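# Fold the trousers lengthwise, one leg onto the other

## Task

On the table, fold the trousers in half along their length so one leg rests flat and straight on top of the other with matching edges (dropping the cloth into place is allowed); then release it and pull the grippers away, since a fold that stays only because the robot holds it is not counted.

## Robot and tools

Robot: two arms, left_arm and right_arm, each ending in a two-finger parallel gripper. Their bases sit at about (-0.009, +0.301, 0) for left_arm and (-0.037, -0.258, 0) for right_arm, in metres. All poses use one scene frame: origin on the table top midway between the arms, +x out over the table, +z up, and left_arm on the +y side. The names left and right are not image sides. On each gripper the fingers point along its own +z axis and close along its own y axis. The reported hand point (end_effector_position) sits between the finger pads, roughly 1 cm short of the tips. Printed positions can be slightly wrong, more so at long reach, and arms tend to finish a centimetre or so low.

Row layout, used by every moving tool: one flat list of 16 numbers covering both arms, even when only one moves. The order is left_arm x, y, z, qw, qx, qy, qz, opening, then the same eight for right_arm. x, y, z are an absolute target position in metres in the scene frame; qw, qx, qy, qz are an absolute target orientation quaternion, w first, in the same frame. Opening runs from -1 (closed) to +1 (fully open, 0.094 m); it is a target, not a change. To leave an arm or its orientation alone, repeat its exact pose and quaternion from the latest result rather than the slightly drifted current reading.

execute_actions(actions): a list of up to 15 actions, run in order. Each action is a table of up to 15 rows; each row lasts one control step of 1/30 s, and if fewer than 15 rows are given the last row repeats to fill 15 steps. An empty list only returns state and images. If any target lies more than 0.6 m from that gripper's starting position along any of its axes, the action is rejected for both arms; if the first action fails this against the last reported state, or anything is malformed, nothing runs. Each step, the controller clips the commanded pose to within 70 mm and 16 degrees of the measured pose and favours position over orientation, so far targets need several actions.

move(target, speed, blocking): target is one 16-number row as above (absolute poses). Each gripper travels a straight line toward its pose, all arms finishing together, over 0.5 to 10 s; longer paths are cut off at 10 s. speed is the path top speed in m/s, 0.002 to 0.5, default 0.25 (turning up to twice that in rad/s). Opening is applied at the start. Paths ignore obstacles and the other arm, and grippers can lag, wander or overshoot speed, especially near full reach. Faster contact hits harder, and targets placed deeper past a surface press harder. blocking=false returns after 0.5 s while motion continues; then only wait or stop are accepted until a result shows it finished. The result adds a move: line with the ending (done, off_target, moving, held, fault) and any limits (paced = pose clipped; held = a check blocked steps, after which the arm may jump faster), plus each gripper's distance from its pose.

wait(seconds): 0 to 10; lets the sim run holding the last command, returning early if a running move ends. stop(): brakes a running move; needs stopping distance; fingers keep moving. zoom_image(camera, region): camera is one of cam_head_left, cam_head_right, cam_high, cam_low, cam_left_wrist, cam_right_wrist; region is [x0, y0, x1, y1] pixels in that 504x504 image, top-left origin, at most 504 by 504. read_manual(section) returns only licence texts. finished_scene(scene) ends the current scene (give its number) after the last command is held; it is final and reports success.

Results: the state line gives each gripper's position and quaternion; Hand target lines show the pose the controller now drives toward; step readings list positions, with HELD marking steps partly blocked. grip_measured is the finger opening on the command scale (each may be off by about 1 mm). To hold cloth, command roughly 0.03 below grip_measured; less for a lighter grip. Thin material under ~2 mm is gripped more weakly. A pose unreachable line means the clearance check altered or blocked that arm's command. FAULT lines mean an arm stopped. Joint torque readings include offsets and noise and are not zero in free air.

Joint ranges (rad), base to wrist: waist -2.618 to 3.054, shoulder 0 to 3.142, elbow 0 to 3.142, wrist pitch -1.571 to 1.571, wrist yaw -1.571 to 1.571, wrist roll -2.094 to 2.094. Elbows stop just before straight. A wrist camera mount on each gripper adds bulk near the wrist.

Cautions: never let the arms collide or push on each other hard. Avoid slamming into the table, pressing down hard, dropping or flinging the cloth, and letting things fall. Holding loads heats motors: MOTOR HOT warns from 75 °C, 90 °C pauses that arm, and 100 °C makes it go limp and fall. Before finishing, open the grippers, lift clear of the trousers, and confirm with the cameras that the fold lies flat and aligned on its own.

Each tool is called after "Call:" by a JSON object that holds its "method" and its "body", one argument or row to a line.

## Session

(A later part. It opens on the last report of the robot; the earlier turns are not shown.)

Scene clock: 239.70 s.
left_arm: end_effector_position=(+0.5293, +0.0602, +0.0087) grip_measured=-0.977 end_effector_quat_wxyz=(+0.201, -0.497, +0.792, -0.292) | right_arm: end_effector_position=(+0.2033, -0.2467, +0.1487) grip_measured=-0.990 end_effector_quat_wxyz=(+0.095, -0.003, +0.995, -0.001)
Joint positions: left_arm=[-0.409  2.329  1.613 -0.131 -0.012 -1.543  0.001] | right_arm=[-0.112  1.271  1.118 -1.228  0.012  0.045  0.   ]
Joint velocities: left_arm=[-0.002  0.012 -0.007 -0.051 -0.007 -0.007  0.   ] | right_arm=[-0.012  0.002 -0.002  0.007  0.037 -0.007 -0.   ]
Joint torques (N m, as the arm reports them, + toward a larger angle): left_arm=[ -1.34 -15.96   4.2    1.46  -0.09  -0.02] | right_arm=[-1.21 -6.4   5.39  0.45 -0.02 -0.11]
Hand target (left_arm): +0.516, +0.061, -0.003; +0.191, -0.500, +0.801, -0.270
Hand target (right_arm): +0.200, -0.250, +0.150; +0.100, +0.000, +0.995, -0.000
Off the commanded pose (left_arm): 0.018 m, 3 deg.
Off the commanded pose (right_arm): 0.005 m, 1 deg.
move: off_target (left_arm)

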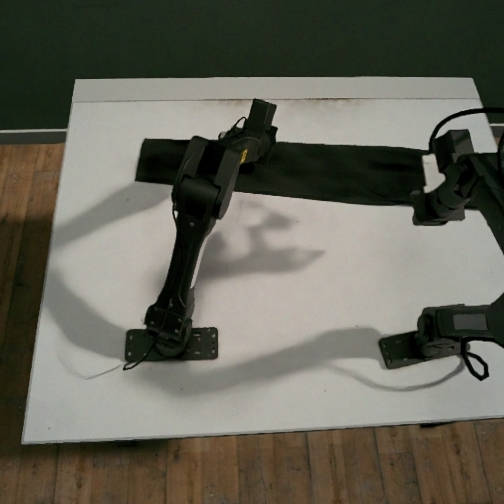

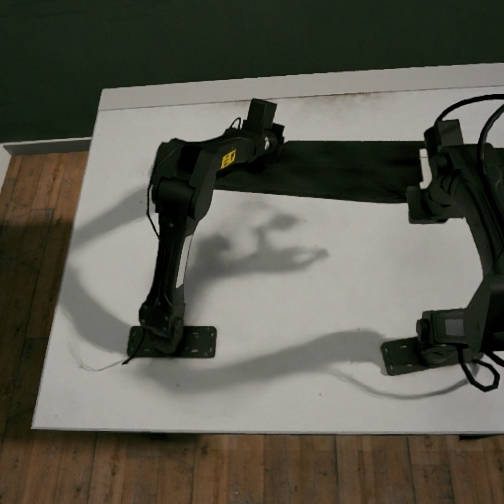

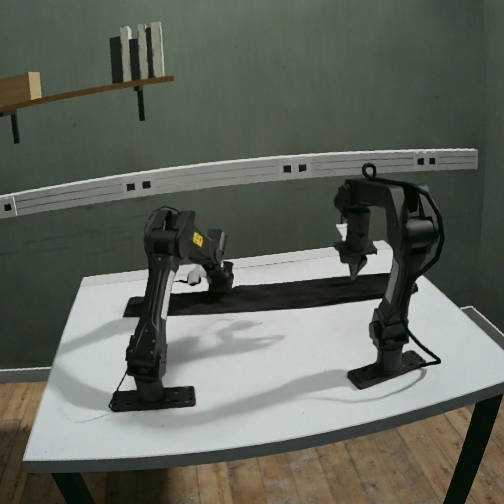

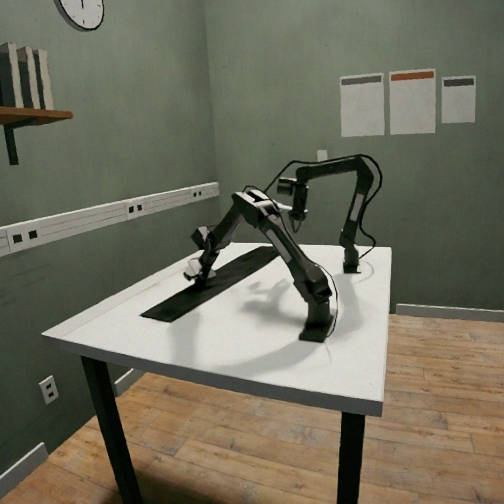

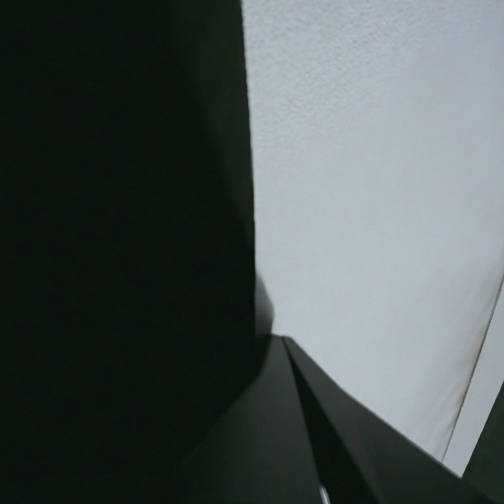

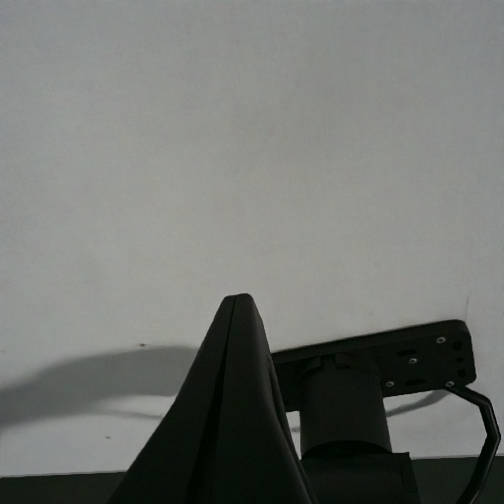

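Call:
{"method": "move", "body": {
  "target": [0.545,0.06,0.06, 0.19,-0.5,0.80,-0.27,-1,  0.2,-0.25,0.15, 0.1,0,0.99,0,-1],
  "speed": 0.05
}}

Call:
{"method": "move", "body": {
  "target": [0.2,0.42,0.15, 0,-0.77,0.638,0,-1,  0.15,-0.3,0.15, 0.1,0,0.99,0,-1]
}}

Call:
{"method": "zoom_image", "body": {
  "camera": "cam_head_left",
  "region": [120, 110, 440, 230]
}}

Scene clock: 251.97 s.
left_arm: end_effector_position=(+0.5462, +0.0525, +0.0665) grip_measured=-0.977 end_effector_quat_wxyz=(+0.196, -0.498, +0.795, -0.285) | right_arm: end_effector_position=(+0.2033, -0.2467, +0.1487) grip_measured=-0.990 end_effector_quat_wxyz=(+0.095, -0.003, +0.995, -0.001)
Joint positions: left_arm=[-0.409  2.329  1.87  -0.406 -0.012 -1.541  0.001] | right_arm=[-0.112  1.271  1.118 -1.228  0.012  0.045  0.   ]
Joint velocities: left_arm=[-0.002  0.007 -0.002 -0.022  0.007 -0.066 -0.   ] | right_arm=[-0.002  0.007 -0.007  0.11  -0.007 -0.051  0.001]
Joint torques (N m, as the arm reports them, + toward a larger angle): left_arm=[  1.1  -15.12   7.47   1.42   0.06   0.09] | right_arm=[-1.39 -6.46  5.51  0.45 -0.05 -0.11]
Hand target (left_arm): +0.546, +0.059, +0.060; +0.190, -0.500, +0.800, -0.271
Hand target (right_arm): +0.200, -0.250, +0.150; +0.100, +0.000, +0.995, -0.000
Off the commanded pose (left_arm): 0.010 m, 2 deg.
Off the commanded pose (right_arm): 0.005 m, 1 deg.
move: done

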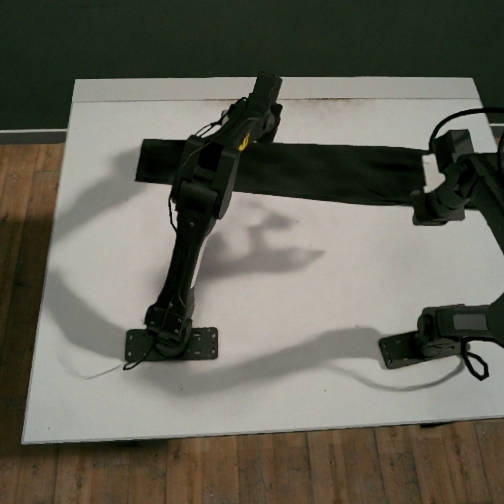

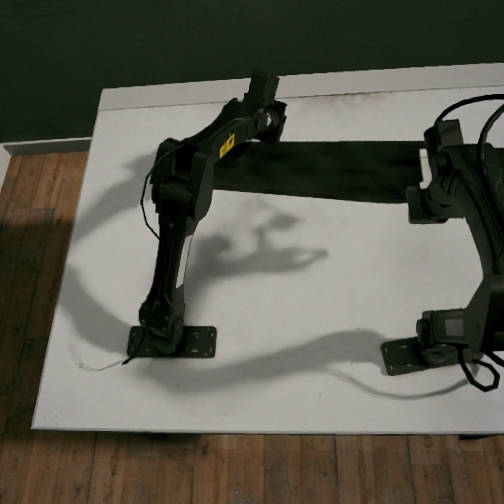

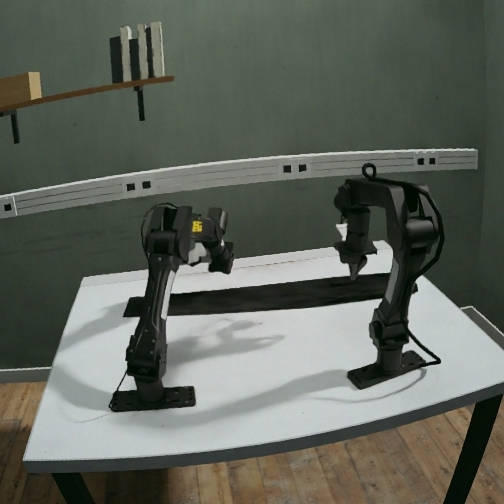

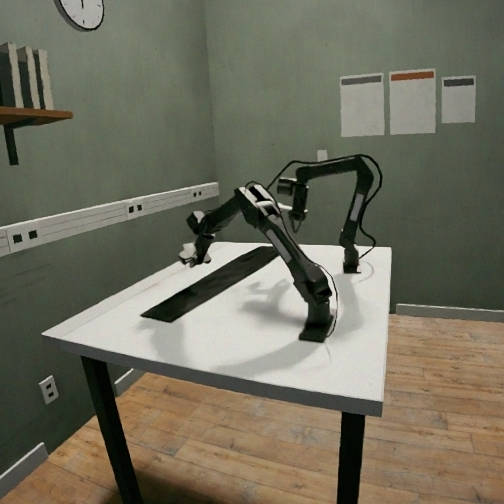

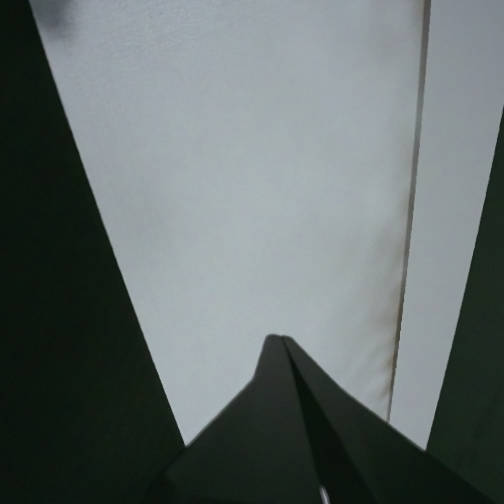

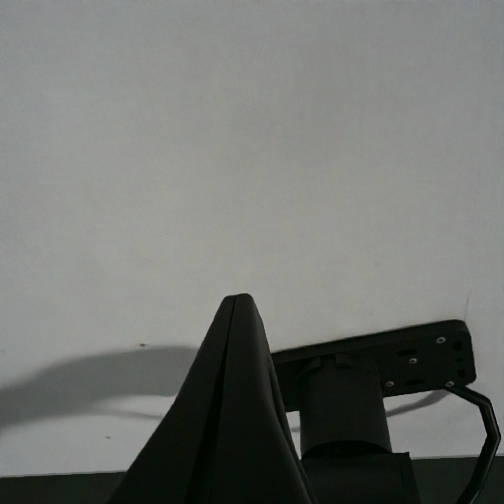

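Scene clock: 254.67 s.
left_arm: end_effector_position=(+0.2053, +0.4130, +0.1461) grip_measured=-0.977 end_effector_quat_wxyz=(+0.018, +0.768, -0.640, +0.013) | right_arm: end_effector_position=(+0.1547, -0.3009, +0.1497) grip_measured=-0.990 end_effector_quat_wxyz=(+0.094, -0.000, +0.996, -0.003)
Joint positions: left_arm=[ 0.52   1.481  1.292 -1.406  0.038 -1.25   0.001] | right_arm=[-0.428  1.104  1.021 -1.303 -0.043 -0.26   0.   ]
Joint velocities: left_arm=[ 0.002 -0.007  0.002  0.007  0.051  0.066 -0.001] | right_arm=[ 0.002 -0.002  0.002  0.022 -0.066  0.007 -0.001]
Joint torques (N m, as the arm reports them, + toward a larger angle): left_arm=[ 0.77 -7.11  6.65  0.33 -0.11  0.04] | right_arm=[-0.74 -5.21  5.27  0.37 -0.13 -0.11]
Hand target (left_arm): +0.201, +0.416, +0.153; +0.012, +0.768, -0.640, +0.006
Hand target (right_arm): +0.149, -0.300, +0.150; +0.098, +0.000, +0.995, +0.000
Off the commanded pose (left_arm): 0.010 m, 3 deg.
Off the commanded pose (right_arm): 0.005 m, 1 deg.
move: off_target (left_arm)

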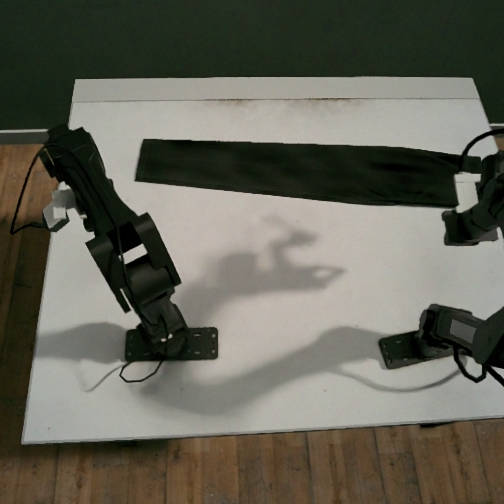

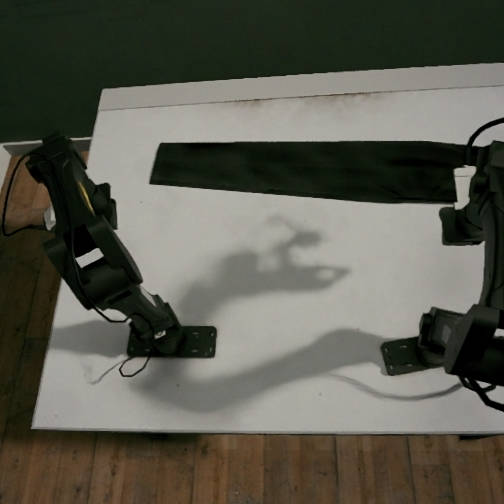

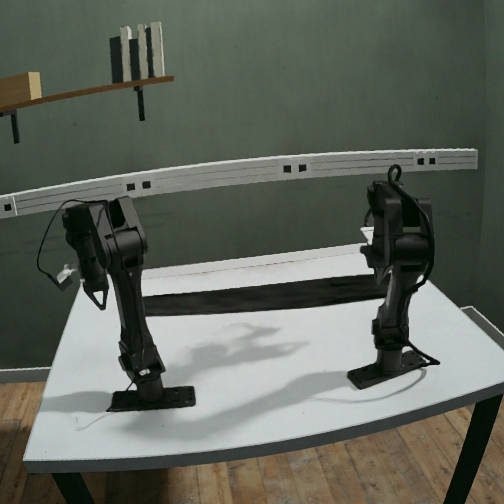

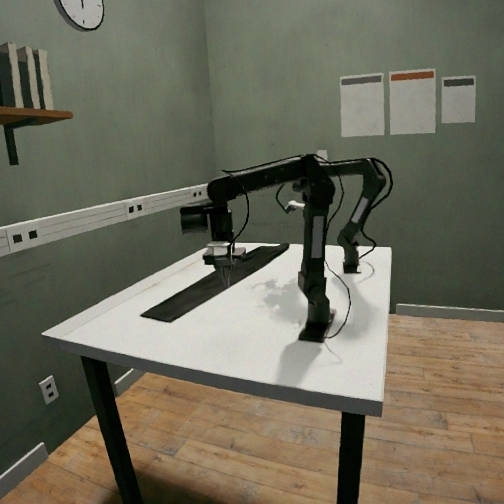

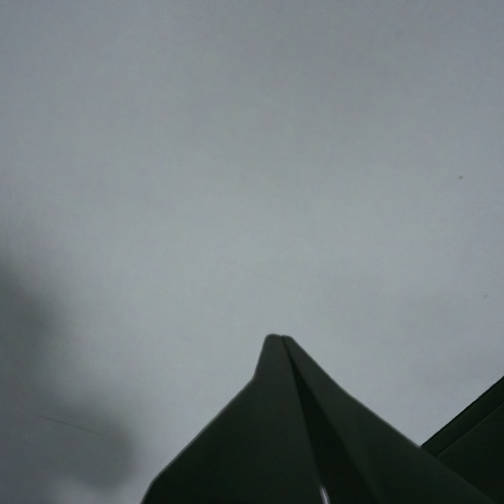

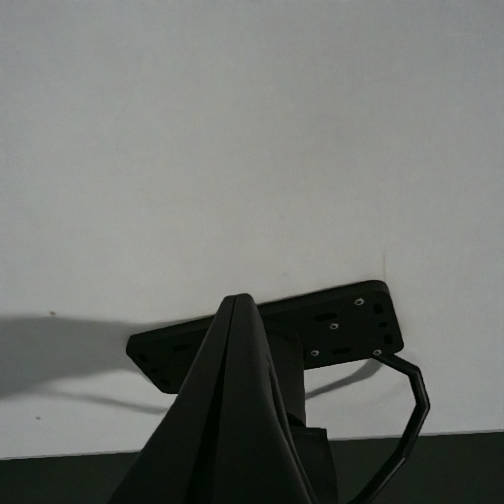

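Region (120, 110, 440, 230) of cam_head_left's 504x504 image, scaled by 1.575, with more detail than that image has; it fills the top 189 rows of this view, and the rest is white.

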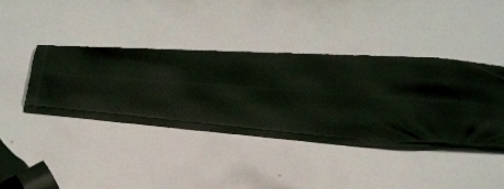

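Flat, within about 1 cm.

Call:
{"method": "finished_scene", "body": {
  "scene": 2
}}

The scene is finished: the task was done.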